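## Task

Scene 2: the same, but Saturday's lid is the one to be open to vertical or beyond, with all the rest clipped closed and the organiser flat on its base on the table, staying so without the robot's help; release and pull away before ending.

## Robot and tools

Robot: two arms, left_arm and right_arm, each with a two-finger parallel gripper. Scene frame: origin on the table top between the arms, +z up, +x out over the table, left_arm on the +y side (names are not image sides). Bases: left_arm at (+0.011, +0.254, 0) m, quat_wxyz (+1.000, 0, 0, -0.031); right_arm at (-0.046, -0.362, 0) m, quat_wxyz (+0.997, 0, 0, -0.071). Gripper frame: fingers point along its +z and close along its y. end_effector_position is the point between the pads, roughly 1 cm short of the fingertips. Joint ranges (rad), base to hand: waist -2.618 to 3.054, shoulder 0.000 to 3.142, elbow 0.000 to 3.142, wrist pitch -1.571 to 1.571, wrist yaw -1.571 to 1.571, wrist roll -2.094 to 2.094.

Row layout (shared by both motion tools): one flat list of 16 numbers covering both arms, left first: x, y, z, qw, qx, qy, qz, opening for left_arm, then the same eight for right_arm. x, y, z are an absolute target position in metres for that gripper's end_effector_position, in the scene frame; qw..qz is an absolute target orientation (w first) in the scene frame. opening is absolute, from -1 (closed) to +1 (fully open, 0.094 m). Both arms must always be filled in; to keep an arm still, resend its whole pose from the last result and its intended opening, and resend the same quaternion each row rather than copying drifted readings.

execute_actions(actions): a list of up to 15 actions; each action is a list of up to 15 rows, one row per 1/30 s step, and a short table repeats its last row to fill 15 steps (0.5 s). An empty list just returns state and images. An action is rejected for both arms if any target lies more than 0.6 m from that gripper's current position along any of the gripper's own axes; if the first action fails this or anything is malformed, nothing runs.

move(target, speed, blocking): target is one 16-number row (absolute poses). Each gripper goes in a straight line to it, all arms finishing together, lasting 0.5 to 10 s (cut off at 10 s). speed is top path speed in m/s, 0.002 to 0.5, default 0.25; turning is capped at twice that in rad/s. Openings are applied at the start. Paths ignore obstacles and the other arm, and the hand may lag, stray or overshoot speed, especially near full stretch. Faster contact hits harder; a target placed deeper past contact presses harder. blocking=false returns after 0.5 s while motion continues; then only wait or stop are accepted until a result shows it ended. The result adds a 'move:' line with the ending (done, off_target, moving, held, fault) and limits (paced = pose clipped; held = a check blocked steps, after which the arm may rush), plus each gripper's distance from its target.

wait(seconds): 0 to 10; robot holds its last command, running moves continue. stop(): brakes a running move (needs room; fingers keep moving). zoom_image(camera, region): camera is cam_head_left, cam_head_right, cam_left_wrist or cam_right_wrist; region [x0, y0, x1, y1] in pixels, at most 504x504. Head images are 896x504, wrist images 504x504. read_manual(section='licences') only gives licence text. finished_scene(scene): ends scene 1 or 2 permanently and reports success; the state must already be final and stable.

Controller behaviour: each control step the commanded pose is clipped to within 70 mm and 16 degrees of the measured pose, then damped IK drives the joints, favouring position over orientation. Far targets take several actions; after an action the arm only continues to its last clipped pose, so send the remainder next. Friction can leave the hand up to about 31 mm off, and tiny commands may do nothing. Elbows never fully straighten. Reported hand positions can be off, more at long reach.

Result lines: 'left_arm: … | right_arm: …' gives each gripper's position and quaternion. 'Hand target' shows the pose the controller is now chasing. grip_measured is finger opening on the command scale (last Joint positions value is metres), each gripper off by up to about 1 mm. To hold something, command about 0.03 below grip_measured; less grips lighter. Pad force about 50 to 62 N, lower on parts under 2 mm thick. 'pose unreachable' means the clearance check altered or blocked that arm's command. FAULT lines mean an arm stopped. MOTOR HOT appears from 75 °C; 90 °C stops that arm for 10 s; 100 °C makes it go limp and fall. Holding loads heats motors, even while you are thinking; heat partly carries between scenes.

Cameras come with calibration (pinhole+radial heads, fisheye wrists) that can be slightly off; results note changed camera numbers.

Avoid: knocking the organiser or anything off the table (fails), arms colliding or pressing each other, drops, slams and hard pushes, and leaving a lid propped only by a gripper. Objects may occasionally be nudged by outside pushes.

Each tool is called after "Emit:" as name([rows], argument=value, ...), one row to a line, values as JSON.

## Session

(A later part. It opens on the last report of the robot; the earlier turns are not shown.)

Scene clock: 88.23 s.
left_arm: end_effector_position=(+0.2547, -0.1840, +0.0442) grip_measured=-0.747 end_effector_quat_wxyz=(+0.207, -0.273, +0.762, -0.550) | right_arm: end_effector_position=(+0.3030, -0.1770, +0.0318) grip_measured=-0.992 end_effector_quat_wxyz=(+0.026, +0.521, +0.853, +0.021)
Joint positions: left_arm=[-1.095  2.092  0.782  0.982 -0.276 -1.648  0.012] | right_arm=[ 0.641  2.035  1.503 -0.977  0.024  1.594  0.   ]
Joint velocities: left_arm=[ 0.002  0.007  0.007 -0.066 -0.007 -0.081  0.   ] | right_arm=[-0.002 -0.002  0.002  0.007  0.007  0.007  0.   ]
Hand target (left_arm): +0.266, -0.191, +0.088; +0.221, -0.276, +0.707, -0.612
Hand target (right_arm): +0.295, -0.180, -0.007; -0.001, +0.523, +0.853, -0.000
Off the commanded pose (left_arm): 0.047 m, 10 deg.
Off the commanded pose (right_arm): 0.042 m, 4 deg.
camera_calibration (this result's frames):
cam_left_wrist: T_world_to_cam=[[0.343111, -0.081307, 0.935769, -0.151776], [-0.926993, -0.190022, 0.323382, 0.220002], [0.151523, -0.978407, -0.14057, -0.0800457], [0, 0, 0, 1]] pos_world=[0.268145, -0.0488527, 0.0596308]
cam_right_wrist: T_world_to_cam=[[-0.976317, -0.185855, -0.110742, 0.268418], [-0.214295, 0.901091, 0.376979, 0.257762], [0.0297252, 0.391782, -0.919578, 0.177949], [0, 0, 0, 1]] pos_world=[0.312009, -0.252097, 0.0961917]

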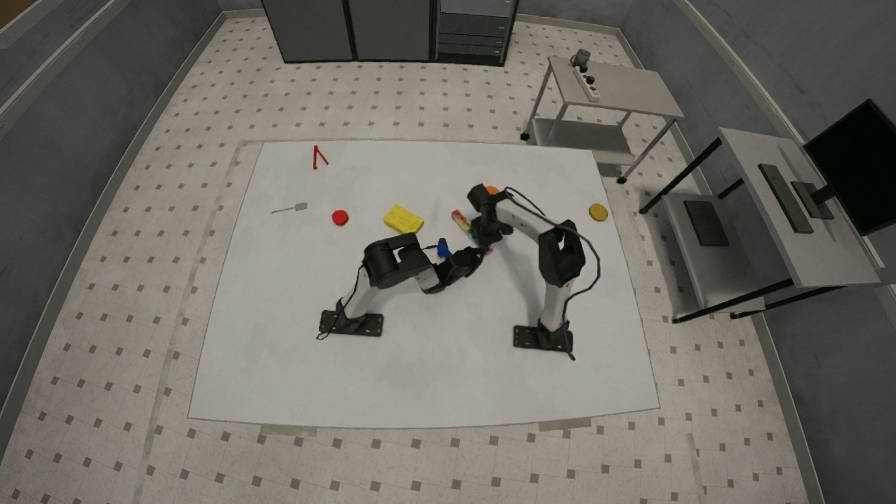

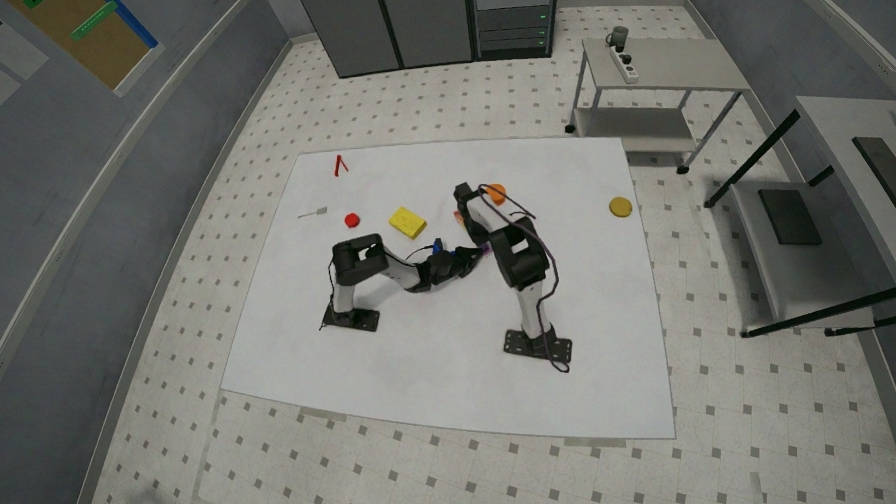

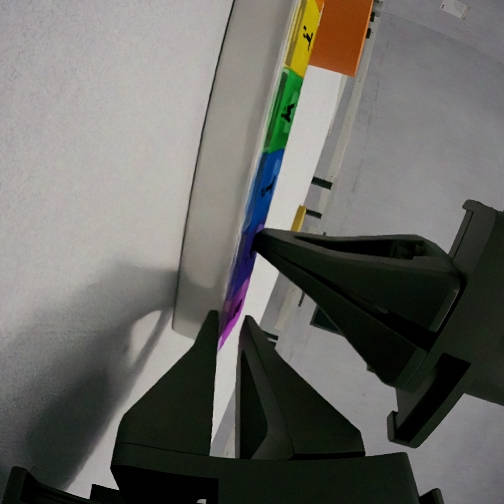

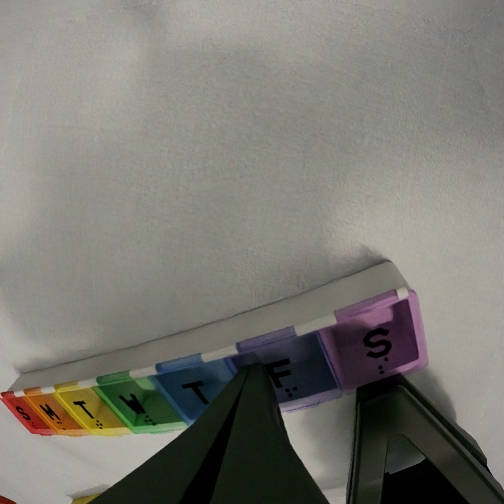

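Hooked firmly. More.

Emit:
execute_actions([
  [[0.269,-0.196,0.094,0.222,-0.275,0.705,-0.615,-0.75,0.298,-0.178,-0.015,0,0.522,0.853,0,-1]],
])

Emit:
execute_actions([
  [[0.269,-0.196,0.10,0.222,-0.275,0.705,-0.615,-0.75,0.298,-0.178,-0.015,0,0.522,0.853,0,-1]],
])

Scene clock: 89.70 s.
left_arm: end_effector_position=(+0.2547, -0.1840, +0.0442) grip_measured=-0.747 end_effector_quat_wxyz=(+0.207, -0.273, +0.761, -0.550) | right_arm: end_effector_position=(+0.3033, -0.1769, +0.0318) grip_measured=-0.992 end_effector_quat_wxyz=(+0.026, +0.521, +0.853, +0.022)
Joint positions: left_arm=[-1.095  2.093  0.782  0.983 -0.276 -1.648  0.012] | right_arm=[ 0.641  2.035  1.503 -0.976  0.024  1.594  0.   ]
Joint velocities: left_arm=[ 0.017 -0.007 -0.027 -0.007 -0.022  0.037  0.001] | right_arm=[ 0.007  0.012  0.007 -0.051 -0.007 -0.007  0.   ]
Hand target (left_arm): +0.267, -0.192, +0.094; +0.221, -0.276, +0.706, -0.613
Hand target (right_arm): +0.294, -0.180, -0.012; -0.001, +0.523, +0.853, -0.001
Off the commanded pose (left_arm): 0.053 m, 10 deg.
Off the commanded pose (right_arm): 0.047 m, 4 deg.
camera_calibration (this result's frames):
cam_left_wrist: T_world_to_cam=[[0.342967, -0.0809801, 0.93585, -0.151619], [-0.927042, -0.189909, 0.323307, 0.220046], [0.151545, -0.978456, -0.140205, -0.0800344], [0, 0, 0, 1]] pos_world=[0.268121, -0.0487996, 0.0595295]
cam_right_wrist: T_world_to_cam=[[-0.976205, -0.185794, -0.111825, 0.268697], [-0.214674, 0.900885, 0.377256, 0.257757], [0.0306499, 0.392285, -0.919333, 0.177706], [0, 0, 0, 1]] pos_world=[0.312191, -0.251999, 0.0961775]

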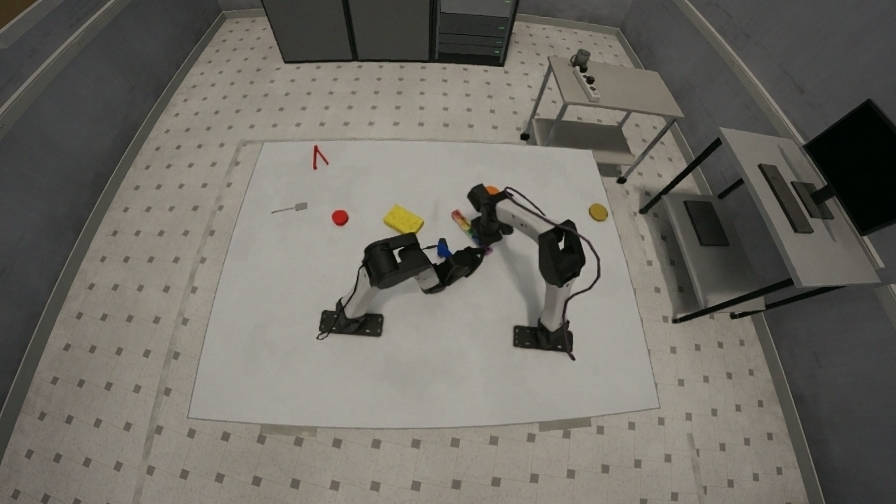

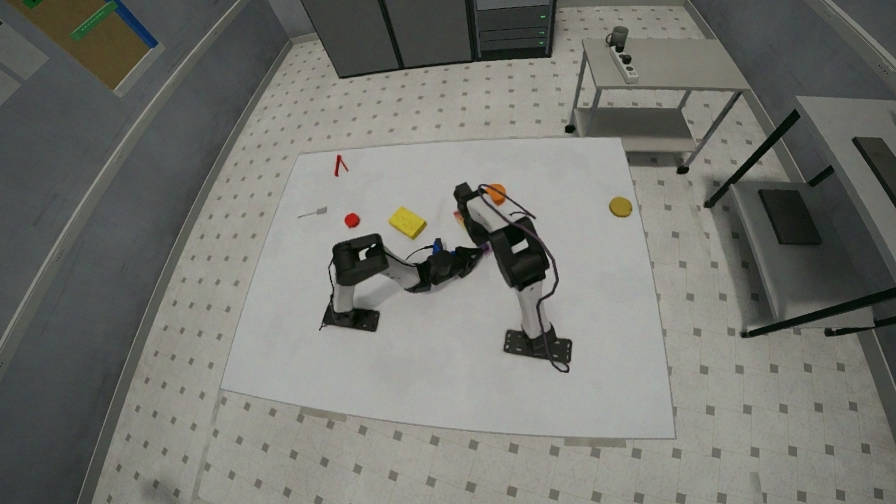

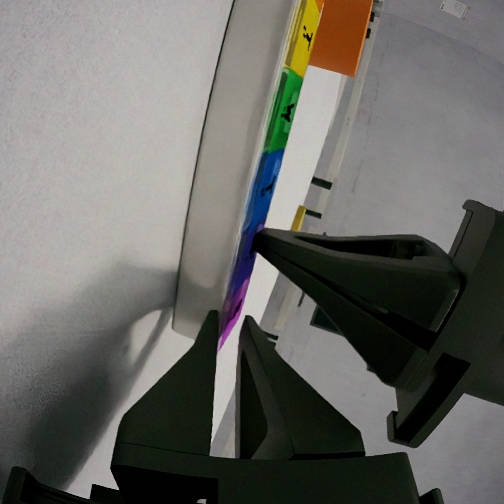

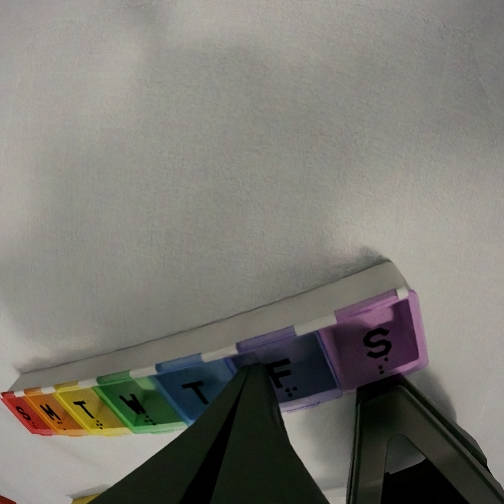

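Scene clock: 90.20 s.
left_arm: end_effector_position=(+0.2547, -0.1839, +0.0439) grip_measured=-0.747 end_effector_quat_wxyz=(+0.207, -0.273, +0.762, -0.550) | right_arm: end_effector_position=(+0.3033, -0.1769, +0.0318) grip_measured=-0.992 end_effector_quat_wxyz=(+0.026, +0.521, +0.853, +0.022)
Joint positions: left_arm=[-1.095  2.093  0.782  0.982 -0.276 -1.648  0.012] | right_arm=[ 0.641  2.035  1.503 -0.976  0.024  1.594  0.   ]
Joint velocities: left_arm=[ 0.002 -0.002 -0.017 -0.066 -0.022 -0.022 -0.001] | right_arm=[-0.022 -0.012  0.012  0.007 -0.11   0.022 -0.   ]
Hand target (left_arm): +0.267, -0.192, +0.100; +0.222, -0.276, +0.706, -0.614
Hand target (right_arm): +0.294, -0.180, -0.012; -0.001, +0.523, +0.853, -0.001
Off the commanded pose (left_arm): 0.059 m, 10 deg.
Off the commanded pose (right_arm): 0.047 m, 4 deg.
camera_calibration (this result's frames):
cam_left_wrist: T_world_to_cam=[[0.343398, -0.0819607, 0.935607, -0.151637], [-0.926894, -0.190248, 0.323534, 0.220002], [0.15148, -0.978309, -0.1413, -0.0798947], [0, 0, 0, 1]] pos_world=[0.268093, -0.048735, 0.0594056]
cam_right_wrist: T_world_to_cam=[[-0.976205, -0.185794, -0.111825, 0.268697], [-0.214674, 0.900885, 0.377256, 0.257757], [0.0306499, 0.392285, -0.919333, 0.177706], [0, 0, 0, 1]] pos_world=[0.312191, -0.251999, 0.0961775]

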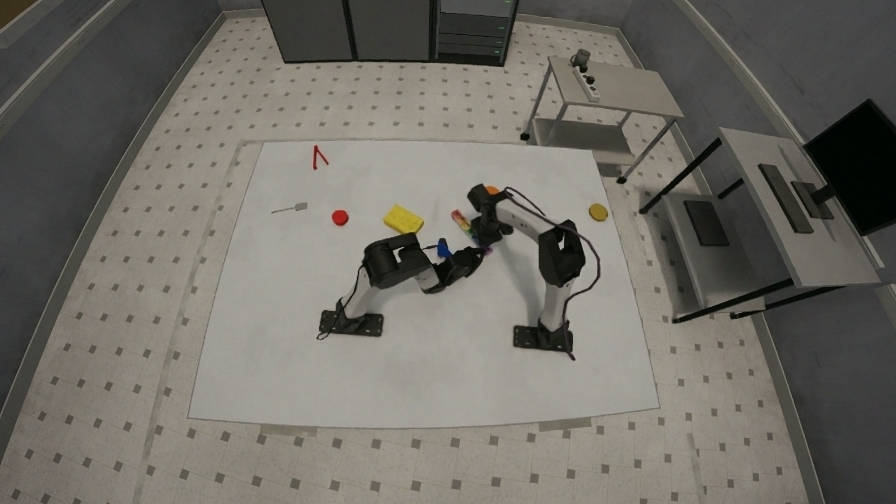

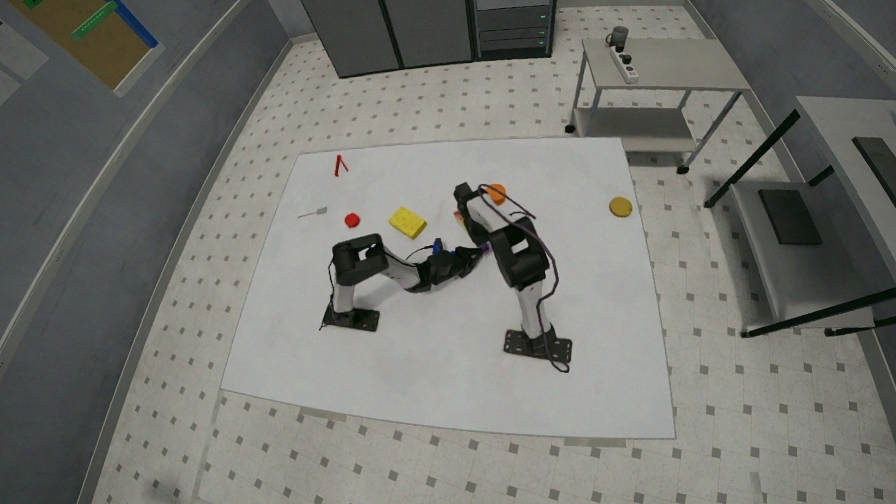

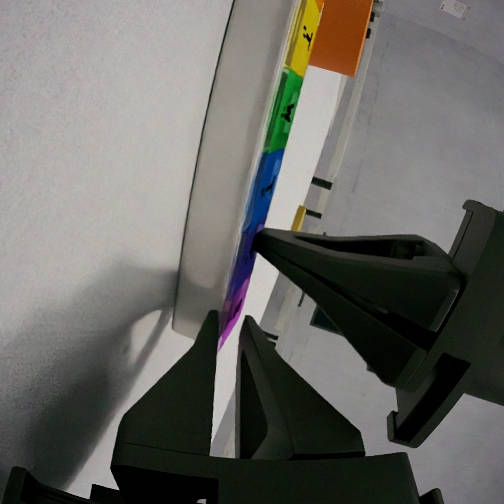

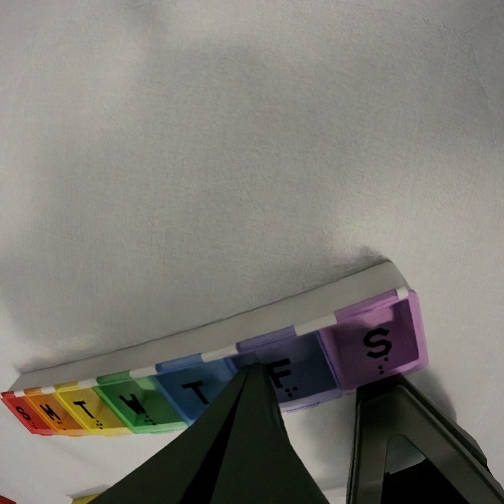

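Emit:
execute_actions([
  [[0.269,-0.196,0.104,0.226,-0.275,0.688,-0.633,-0.75,0.298,-0.178,-0.015,0,0.522,0.853,0,-1]],
])

Emit:
execute_actions([
  [[0.269,-0.196,0.11,0.229,-0.275,0.672,-0.648,-0.75,0.298,-0.178,-0.015,0,0.522,0.853,0,-1]],
])

Scene clock: 93.13 s.
left_arm: end_effector_position=(+0.2564, -0.1829, +0.0449) grip_measured=-0.747 end_effector_quat_wxyz=(+0.212, -0.277, +0.759, -0.550) | right_arm: end_effector_position=(+0.3050, -0.1756, +0.0320) grip_measured=-0.992 end_effector_quat_wxyz=(+0.028, +0.521, +0.853, +0.026)
Joint positions: left_arm=[-1.095  2.093  0.782  0.986 -0.288 -1.648  0.012] | right_arm=[ 0.641  2.035  1.503 -0.967  0.023  1.594  0.   ]
Joint velocities: left_arm=[ 0.012 -0.007 -0.007 -0.007 -0.022 -0.037  0.   ] | right_arm=[ 0.002  0.002  0.007  0.051 -0.037 -0.037  0.001]
Hand target (left_arm): +0.267, -0.191, +0.104; +0.225, -0.277, +0.691, -0.629
Hand target (right_arm): +0.294, -0.180, -0.012; -0.001, +0.523, +0.853, -0.000
Off the commanded pose (left_arm): 0.062 m, 13 deg.
Off the commanded pose (right_arm): 0.048 m, 4 deg.
camera_calibration (this result's frames):
cam_left_wrist: T_world_to_cam=[[0.339597, -0.076291, 0.937472, -0.151185], [-0.926316, -0.199995, 0.319281, 0.219683], [0.163131, -0.976822, -0.138587, -0.081854], [0, 0, 0, 1]] pos_world=[0.268191, -0.0475556, 0.0602477]
cam_right_wrist: T_world_to_cam=[[-0.975377, -0.185256, -0.119665, 0.270763], [-0.217415, 0.898768, 0.380719, 0.257304], [0.0370203, 0.397362, -0.916915, 0.176159], [0, 0, 0, 1]] pos_world=[0.313517, -0.251094, 0.095963]

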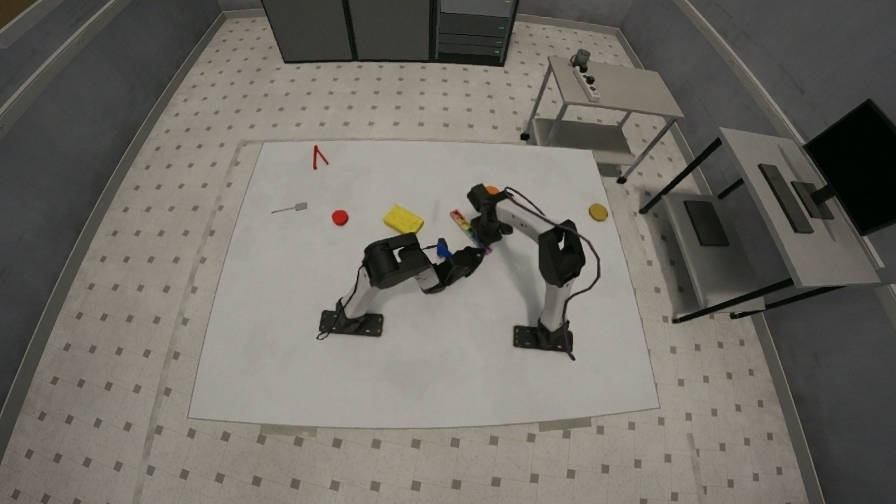

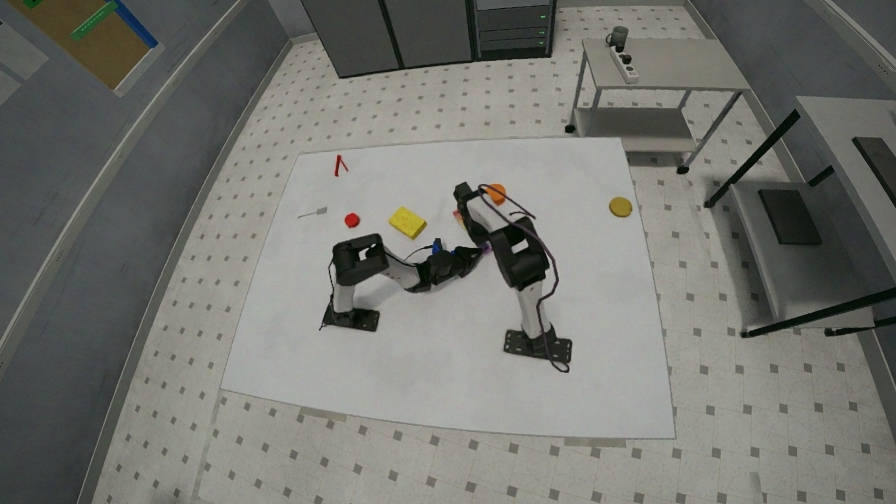

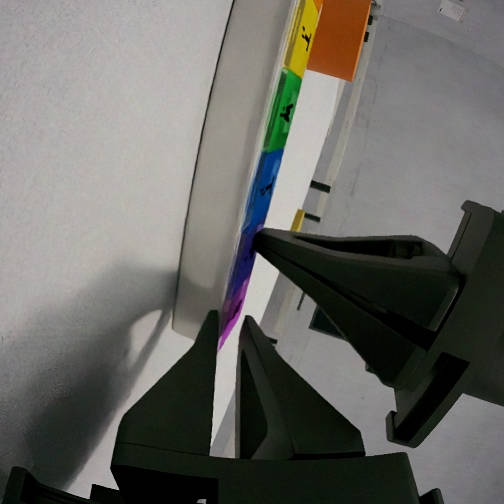

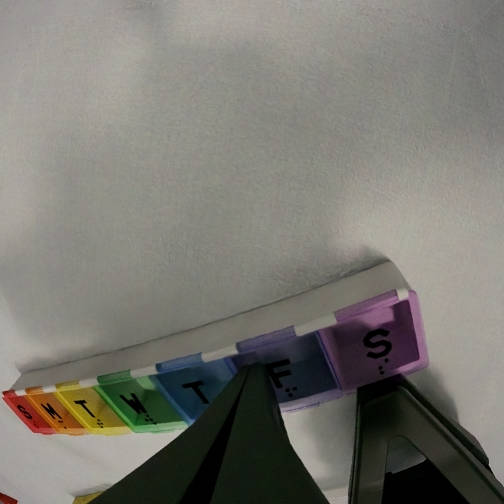

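Scene clock: 93.63 s.
left_arm: end_effector_position=(+0.2605, -0.1899, +0.0838) grip_measured=-0.748 end_effector_quat_wxyz=(+0.218, -0.275, +0.706, -0.616) | right_arm: end_effector_position=(+0.3066, -0.1737, +0.0320) grip_measured=-0.992 end_effector_quat_wxyz=(+0.028, +0.521, +0.852, +0.031)
Joint positions: left_arm=[-1.095  2.093  0.776  1.162 -0.294 -1.647  0.012] | right_arm=[ 0.64   2.035  1.503 -0.957  0.016  1.594  0.   ]
Joint velocities: left_arm=[-0.002  0.002 -0.042 -0.022 -0.007 -0.066  0.   ] | right_arm=[-0.012 -0.002 -0.007  0.022 -0.037  0.022 -0.   ]
Hand target (left_arm): +0.268, -0.194, +0.110; +0.228, -0.275, +0.673, -0.648
Hand target (right_arm): +0.294, -0.180, -0.012; -0.000, +0.523, +0.853, -0.000
Off the commanded pose (left_arm): 0.028 m, 5 deg.
Off the commanded pose (right_arm): 0.048 m, 5 deg.
camera_calibration (this result's frames):
cam_left_wrist: T_world_to_cam=[[0.272383, 0.0726544, 0.959442, -0.145622], [-0.94656, -0.15876, 0.280748, 0.226065], [0.172719, -0.98464, 0.0255281, -0.101706], [0, 0, 0, 1]] pos_world=[0.271215, -0.0536741, 0.0788447]
cam_right_wrist: T_world_to_cam=[[-0.974745, -0.184136, -0.126358, 0.27287], [-0.219429, 0.894876, 0.388649, 0.255577], [0.0415108, 0.406561, -0.91268, 0.175426], [0, 0, 0, 1]] pos_world=[0.314778, -0.249786, 0.0952571]

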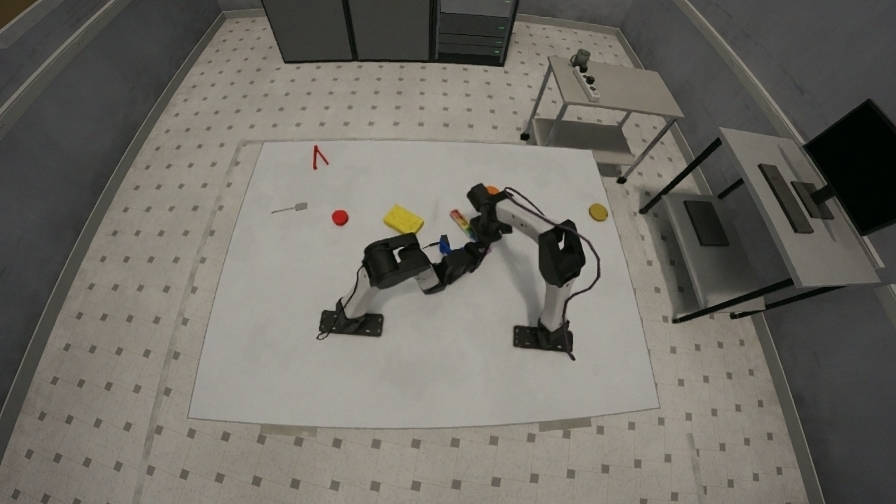

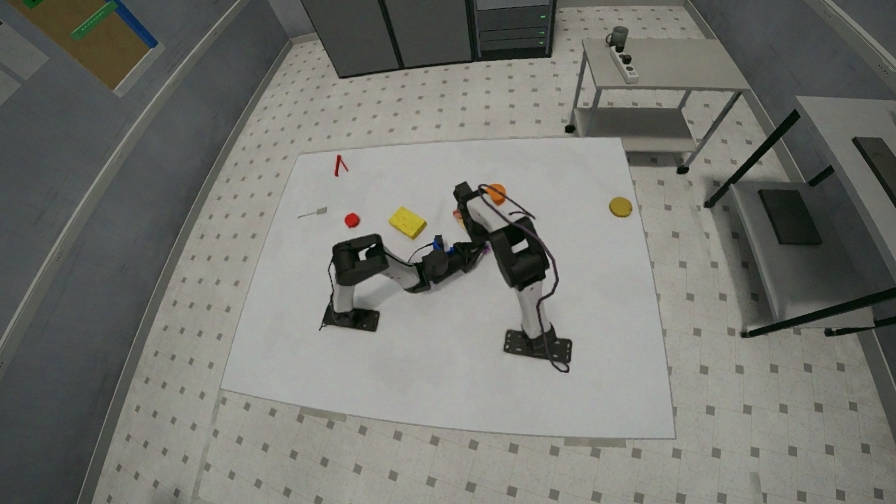

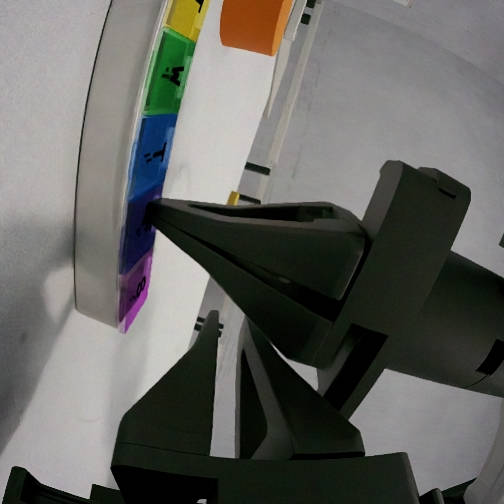

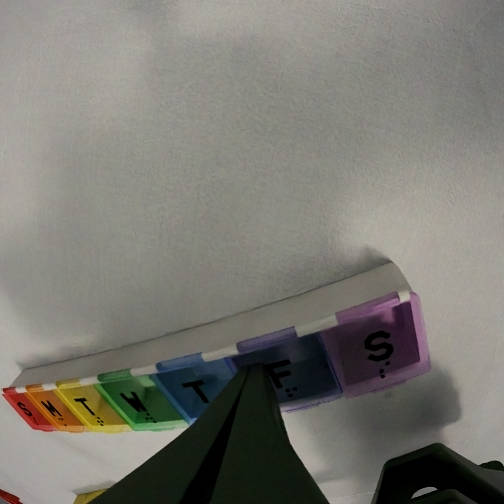

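Emit:
execute_actions([
  [[0.235,-0.16,0.06,0.2135,-0.275,0.7387,-0.5786,-0.4,0.303,-0.177,0.0,0,0.522,0.853,0,-1]],
  [[0.235,-0.16,0.048,0.2135,-0.275,0.7387,-0.5786,-0.4,0.303,-0.177,0.0,0,0.522,0.853,0,-1]],
  [[0.235,-0.16,0.048,0.2135,-0.275,0.7387,-0.5786,-0.4,0.303,-0.177,0.0,0,0.522,0.853,0,-1]],
])

Emit:
zoom_image(camera="cam_left_wrist", region=[130, 150, 330, 350])

Scene clock: 96.33 s.
left_arm: end_effector_position=(+0.2391, -0.1612, +0.0545) grip_measured=-0.402 end_effector_quat_wxyz=(+0.214, -0.275, +0.736, -0.580) | right_arm: end_effector_position=(+0.3067, -0.1736, +0.0322) grip_measured=-0.992 end_effector_quat_wxyz=(+0.023, +0.520, +0.853, +0.025)
Joint positions: left_arm=[-1.118  2.061  0.642  1.168 -0.31  -1.653  0.028] | right_arm=[ 0.64   2.049  1.527 -0.982  0.015  1.591  0.   ]
Joint velocities: left_arm=[-0.027 -0.002  0.007  0.022 -0.037  0.007 -0.001] | right_arm=[-0.007  0.007 -0.007 -0.051  0.007  0.007 -0.   ]
Hand target (left_arm): +0.235, -0.160, +0.048; +0.213, -0.275, +0.738, -0.578
Hand target (right_arm): +0.301, -0.178, +0.001; -0.000, +0.522, +0.853, +0.000
Off the commanded pose (left_arm): 0.008 m, 0 deg.
Off the commanded pose (right_arm): 0.033 m, 4 deg.
camera_calibration (this result's frames):
cam_left_wrist: T_world_to_cam=[[0.310129, -0.0110709, 0.95063, -0.135837], [-0.936085, -0.178182, 0.303309, 0.211722], [0.166027, -0.983935, -0.0656227, -0.0622924], [0, 0, 0, 1]] pos_world=[0.250659, -0.0250704, 0.0608255]
cam_right_wrist: T_world_to_cam=[[-0.975909, -0.18762, -0.111356, 0.272306], [-0.216428, 0.896997, 0.38543, 0.255024], [0.0275714, 0.400245, -0.915993, 0.178903], [0, 0, 0, 1]] pos_world=[0.316007, -0.249271, 0.0959033]

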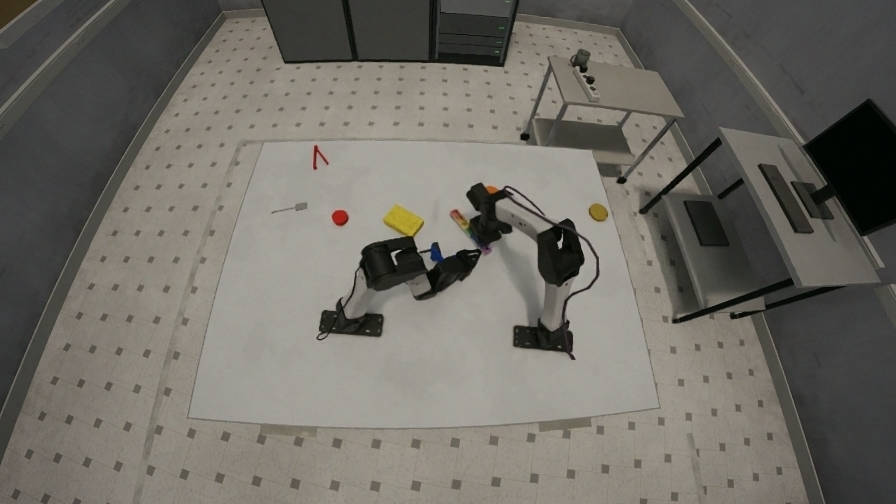

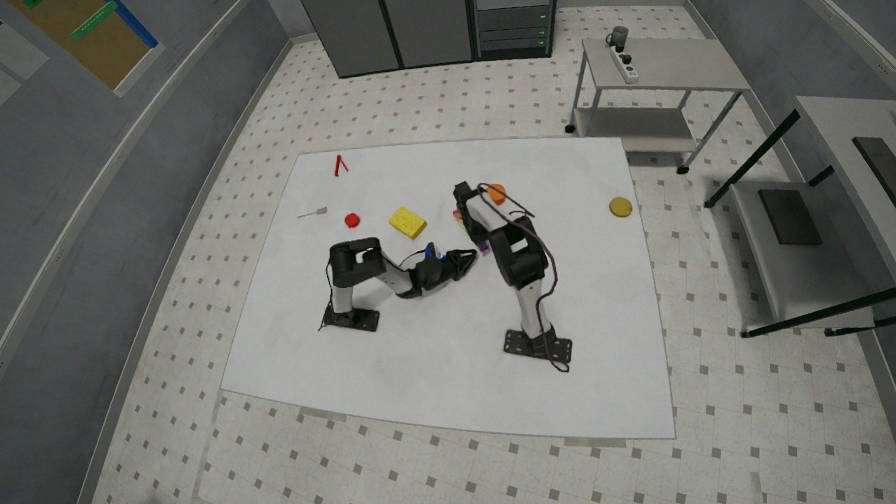

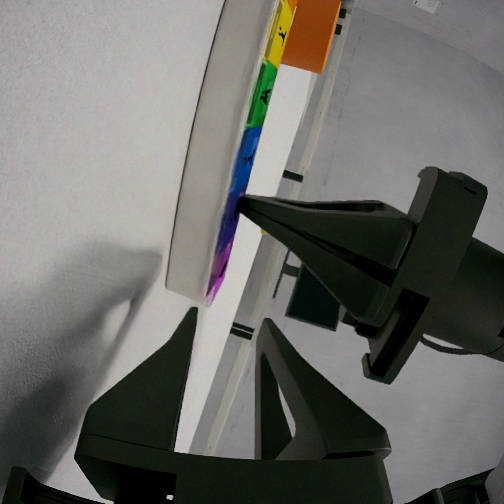

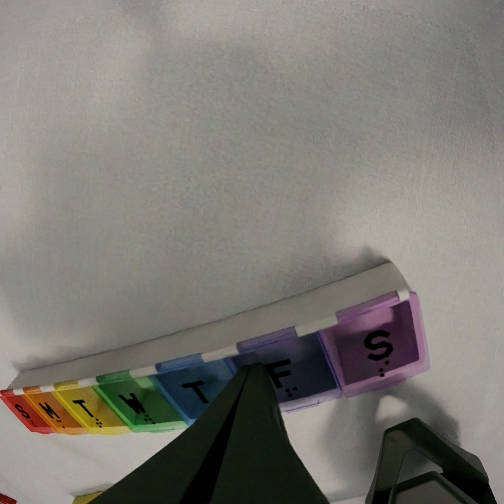

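Region (130, 150, 330, 350) of cam_left_wrist's 504x504 image, scaled by 2.520, with more detail than that image has.

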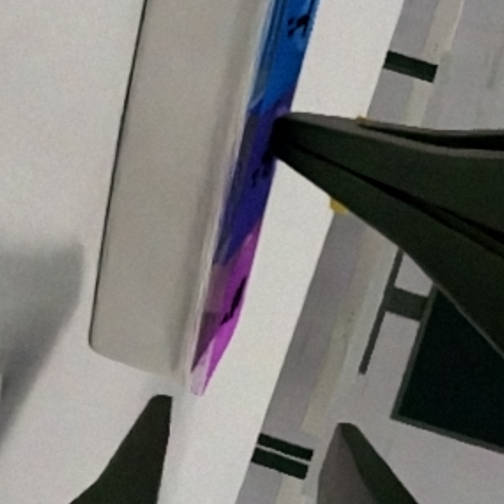

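Emit:
execute_actions([
  [[0.252,-0.170,0.045,0.2135,-0.275,0.7387,-0.5786,-0.4,0.303,-0.177,-0.02,0,0.522,0.853,0,-1]],
  [[0.258,-0.175,0.045,0.2135,-0.275,0.7387,-0.5786,-0.4,0.303,-0.177,-0.02,0,0.522,0.853,0,-1]],
  [[0.263,-0.182,0.047,0.2135,-0.275,0.7387,-0.5786,-0.4,0.303,-0.177,-0.02,0,0.522,0.853,0,-1]],
  [[0.265,-0.184,0.053,0.2135,-0.275,0.7387,-0.5786,-0.55,0.303,-0.177,-0.02,0,0.522,0.853,0,-1]],
  [[0.267,-0.186,0.06,0.2135,-0.275,0.7387,-0.5786,-0.7,0.303,-0.177,-0.02,0,0.522,0.853,0,-1]],
])

Scene clock: 101.63 s.
left_arm: end_effector_position=(+0.2579, -0.1806, +0.0411) grip_measured=-0.698 end_effector_quat_wxyz=(+0.209, -0.275, +0.751, -0.562) | right_arm: end_effector_position=(+0.3087, -0.1745, +0.0316) grip_measured=-0.992 end_effector_quat_wxyz=(+0.025, +0.521, +0.853, +0.026)
Joint positions: left_arm=[-1.085  2.125  0.765  1.066 -0.272 -1.647  0.014] | right_arm=[ 0.636  2.05   1.525 -0.975  0.017  1.591  0.   ]
Joint velocities: left_arm=[ 0.007  0.002 -0.017 -0.051 -0.007  0.095 -0.001] | right_arm=[ 0.007 -0.007 -0.012  0.007  0.051 -0.037 -0.   ]
Hand target (left_arm): +0.267, -0.185, +0.061; +0.214, -0.275, +0.738, -0.578
Hand target (right_arm): +0.298, -0.179, -0.016; -0.001, +0.522, +0.853, -0.001
Off the commanded pose (left_arm): 0.022 m, 2 deg.
Off the commanded pose (right_arm): 0.052 m, 4 deg.
camera_calibration (this result's frames):
cam_left_wrist: T_world_to_cam=[[0.33116, -0.0520394, 0.942138, -0.141605], [-0.930162, -0.185758, 0.31669, 0.226411], [0.158529, -0.981217, -0.109921, -0.0811956], [0, 0, 0, 1]] pos_world=[0.270365, -0.0449819, 0.0527839]
cam_right_wrist: T_world_to_cam=[[-0.975829, -0.184813, -0.116627, 0.274623], [-0.215947, 0.89736, 0.384853, 0.2564], [0.0335308, 0.400736, -0.91558, 0.176879], [0, 0, 0, 1]] pos_world=[0.317424, -0.250211, 0.0952986]

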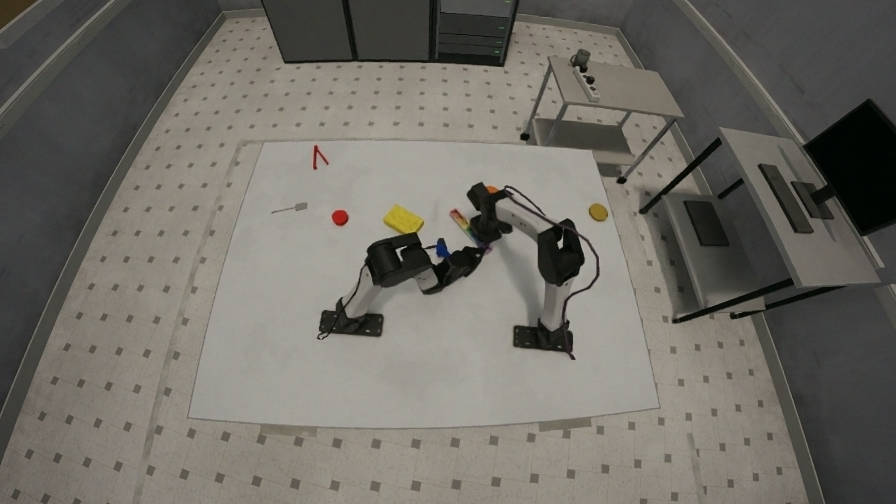

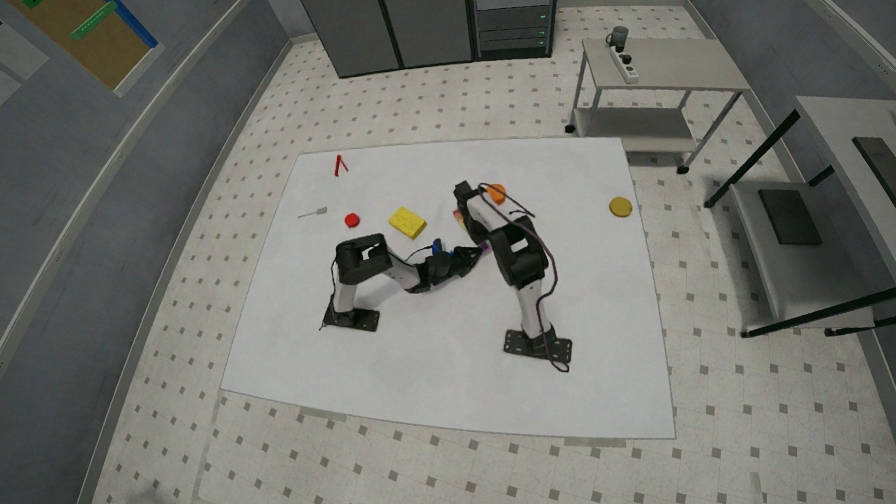

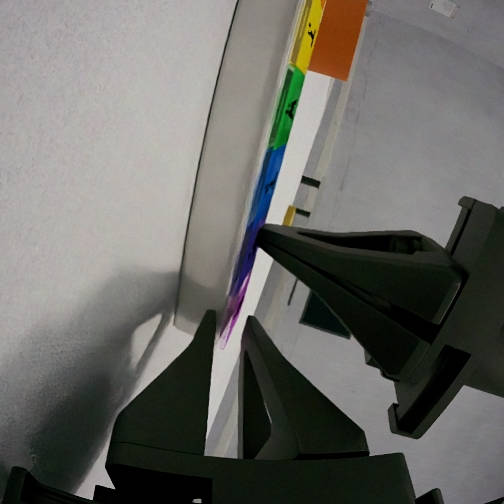

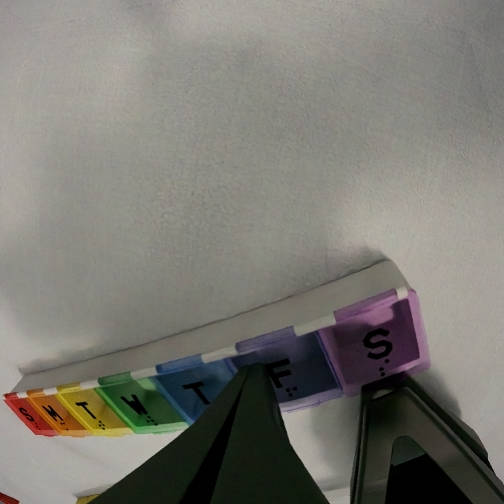

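Pinch.

Emit:
execute_actions([
  [[0.268,-0.187,0.062,0.2135,-0.275,0.7387,-0.5786,-0.8,0.303,-0.177,-0.02,0,0.522,0.853,0,-1]],
  [[0.268,-0.187,0.062,0.2135,-0.275,0.7387,-0.5786,-0.9,0.303,-0.177,-0.02,0,0.522,0.853,0,-1]],
  [[0.268,-0.187,0.062,0.2135,-0.275,0.7387,-0.5786,-1,0.303,-0.177,-0.02,0,0.522,0.853,0,-1]],
])

Scene clock: 104.37 s.
left_arm: end_effector_position=(+0.2582, -0.1810, +0.0387) grip_measured=-0.958 end_effector_quat_wxyz=(+0.208, -0.274, +0.756, -0.557) | right_arm: end_effector_position=(+0.3088, -0.1744, +0.0316) grip_measured=-0.992 end_effector_quat_wxyz=(+0.026, +0.521, +0.853, +0.026)
Joint positions: left_arm=[-1.084  2.125  0.77   1.047 -0.268 -1.646  0.002] | right_arm=[ 0.636  2.05   1.525 -0.974  0.017  1.591  0.   ]
Joint velocities: left_arm=[ 0.002 -0.012  0.002 -0.007 -0.007  0.007 -0.001] | right_arm=[ 0.002  0.002  0.002  0.081  0.037 -0.022 -0.   ]
Hand target (left_arm): +0.268, -0.186, +0.062; +0.214, -0.274, +0.738, -0.578
Hand target (right_arm): +0.298, -0.179, -0.016; -0.001, +0.523, +0.853, -0.001
Off the commanded pose (left_arm): 0.026 m, 3 deg.
Off the commanded pose (right_arm): 0.052 m, 4 deg.
camera_calibration (this result's frames):
cam_left_wrist: T_world_to_cam=[[0.336644, -0.0642738, 0.939436, -0.142915], [-0.928696, -0.187463, 0.31997, 0.226595], [0.155544, -0.980167, -0.122799, -0.0804016], [0, 0, 0, 1]] pos_world=[0.271055, -0.0455145, 0.0518831]
cam_right_wrist: T_world_to_cam=[[-0.97579, -0.184792, -0.116988, 0.274716], [-0.216077, 0.89729, 0.384943, 0.256401], [0.0338384, 0.400902, -0.915496, 0.176795], [0, 0, 0, 1]] pos_world=[0.317485, -0.250178, 0.0952945]

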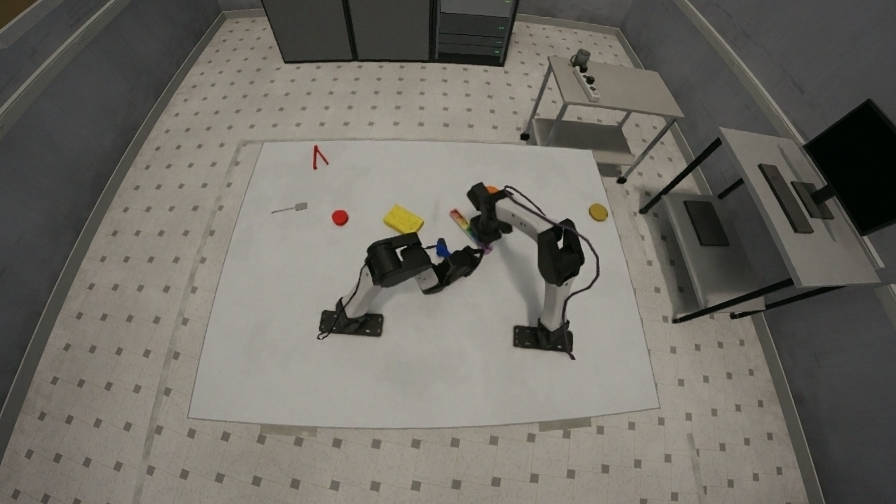

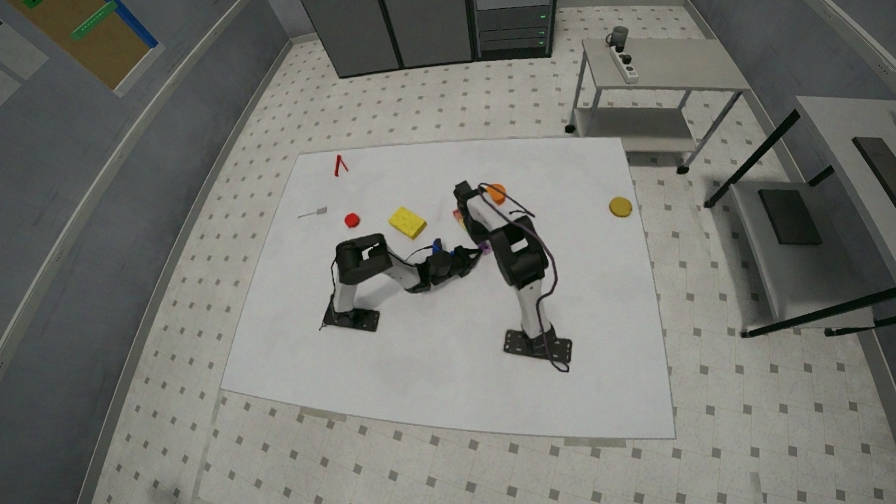

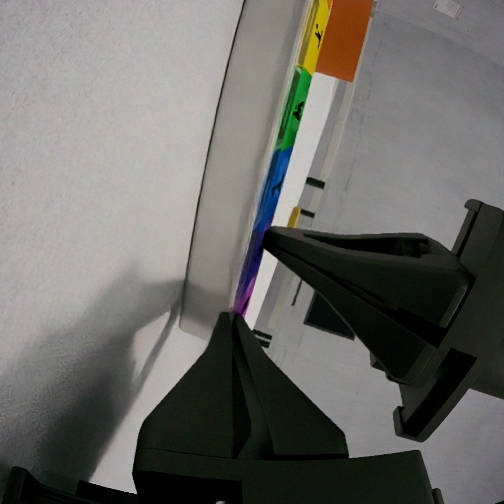

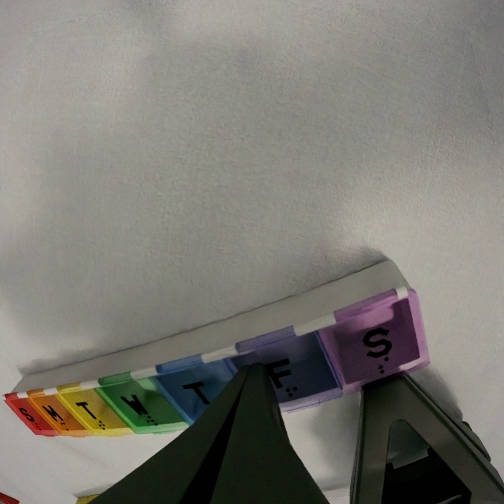

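Pinched the tab. Lift.

Emit:
execute_actions([
  [[0.266,-0.186,0.072,0.22,-0.275,0.72,-0.6,-1,0.303,-0.177,-0.025,0,0.522,0.853,0,-1]],
  [[0.266,-0.186,0.082,0.222,-0.275,0.705,-0.615,-1,0.303,-0.177,-0.03,0,0.522,0.853,0,-1]],
  [[0.266,-0.186,0.09,0.226,-0.275,0.688,-0.633,-1,0.303,-0.177,-0.03,0,0.522,0.853,0,-1]],
])

Scene clock: 107.10 s.
left_arm: end_effector_position=(+0.2578, -0.1768, +0.0405) grip_measured=-0.958 end_effector_quat_wxyz=(+0.212, -0.276, +0.749, -0.563) | right_arm: end_effector_position=(+0.3087, -0.1713, +0.0307) grip_measured=-0.992 end_effector_quat_wxyz=(+0.020, +0.521, +0.853, +0.034)
Joint positions: left_arm=[-1.084  2.125  0.749  1.085 -0.277 -1.645  0.002] | right_arm=[ 0.636  2.05   1.521 -0.963  0.001  1.59   0.   ]
Joint velocities: left_arm=[-0.012  0.002  0.002  0.037  0.022  0.022 -0.001] | right_arm=[-0.002  0.007  0.002 -0.022  0.125 -0.022  0.   ]
Hand target (left_arm): +0.265, -0.183, +0.089; +0.224, -0.277, +0.691, -0.630
Hand target (right_arm): +0.296, -0.180, -0.024; -0.002, +0.522, +0.853, -0.001
Off the commanded pose (left_arm): 0.051 m, 11 deg.
Off the commanded pose (right_arm): 0.061 m, 4 deg.
camera_calibration (this result's frames):
cam_left_wrist: T_world_to_cam=[[0.327889, -0.0477805, 0.943507, -0.139263], [-0.930298, -0.19015, 0.313669, 0.22665], [0.164421, -0.980592, -0.106798, -0.0790836], [0, 0, 0, 1]] pos_world=[0.269518, -0.0411053, 0.0518571]
cam_right_wrist: T_world_to_cam=[[-0.975692, -0.184283, -0.118593, 0.275183], [-0.21685, 0.890013, 0.401065, 0.252407], [0.03164, 0.417033, -0.90834, 0.177925], [0, 0, 0, 1]] pos_world=[0.317599, -0.248135, 0.0930198]

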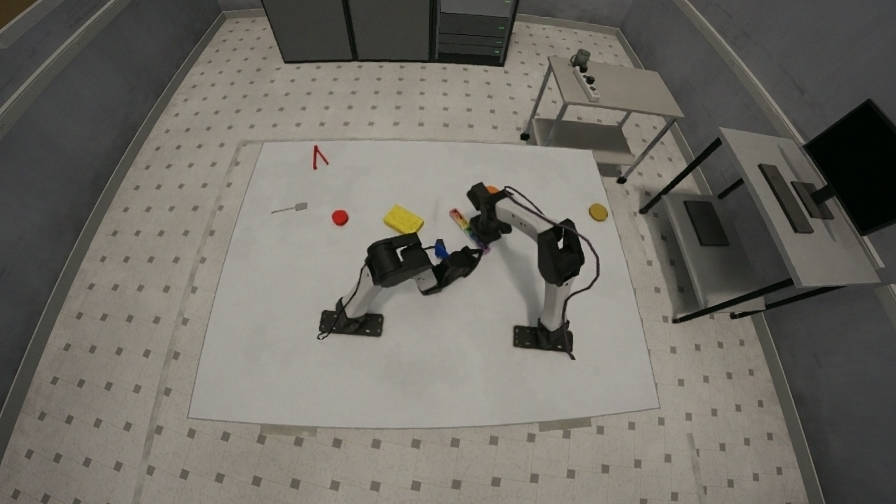

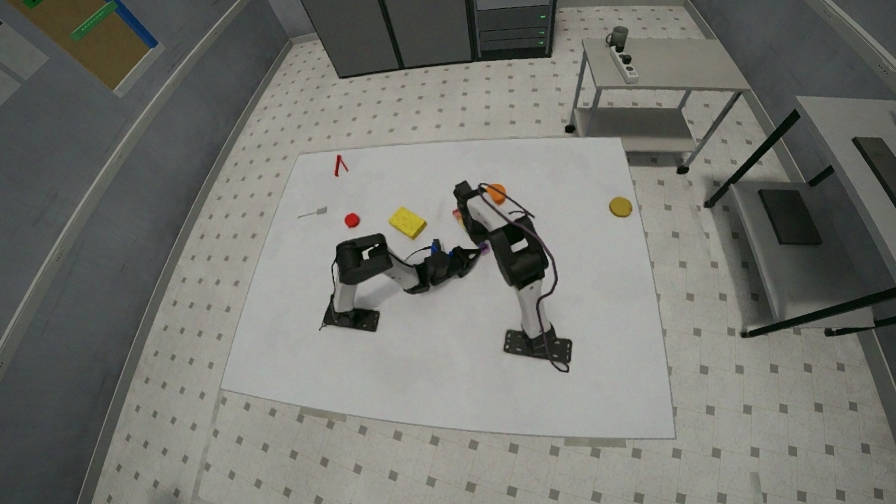

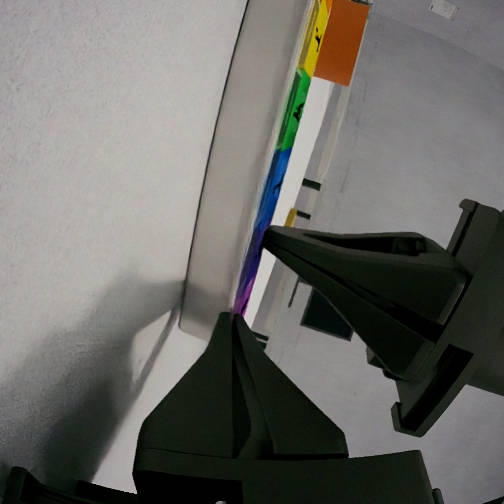

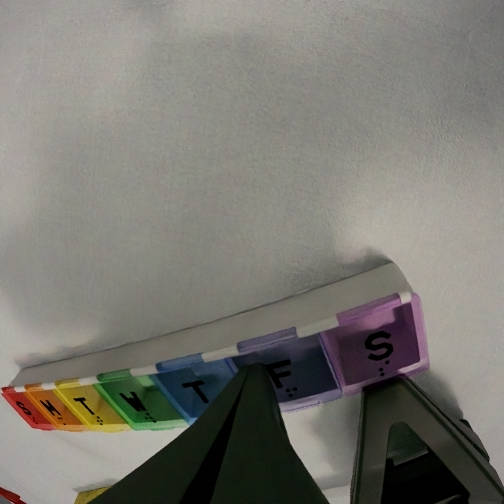

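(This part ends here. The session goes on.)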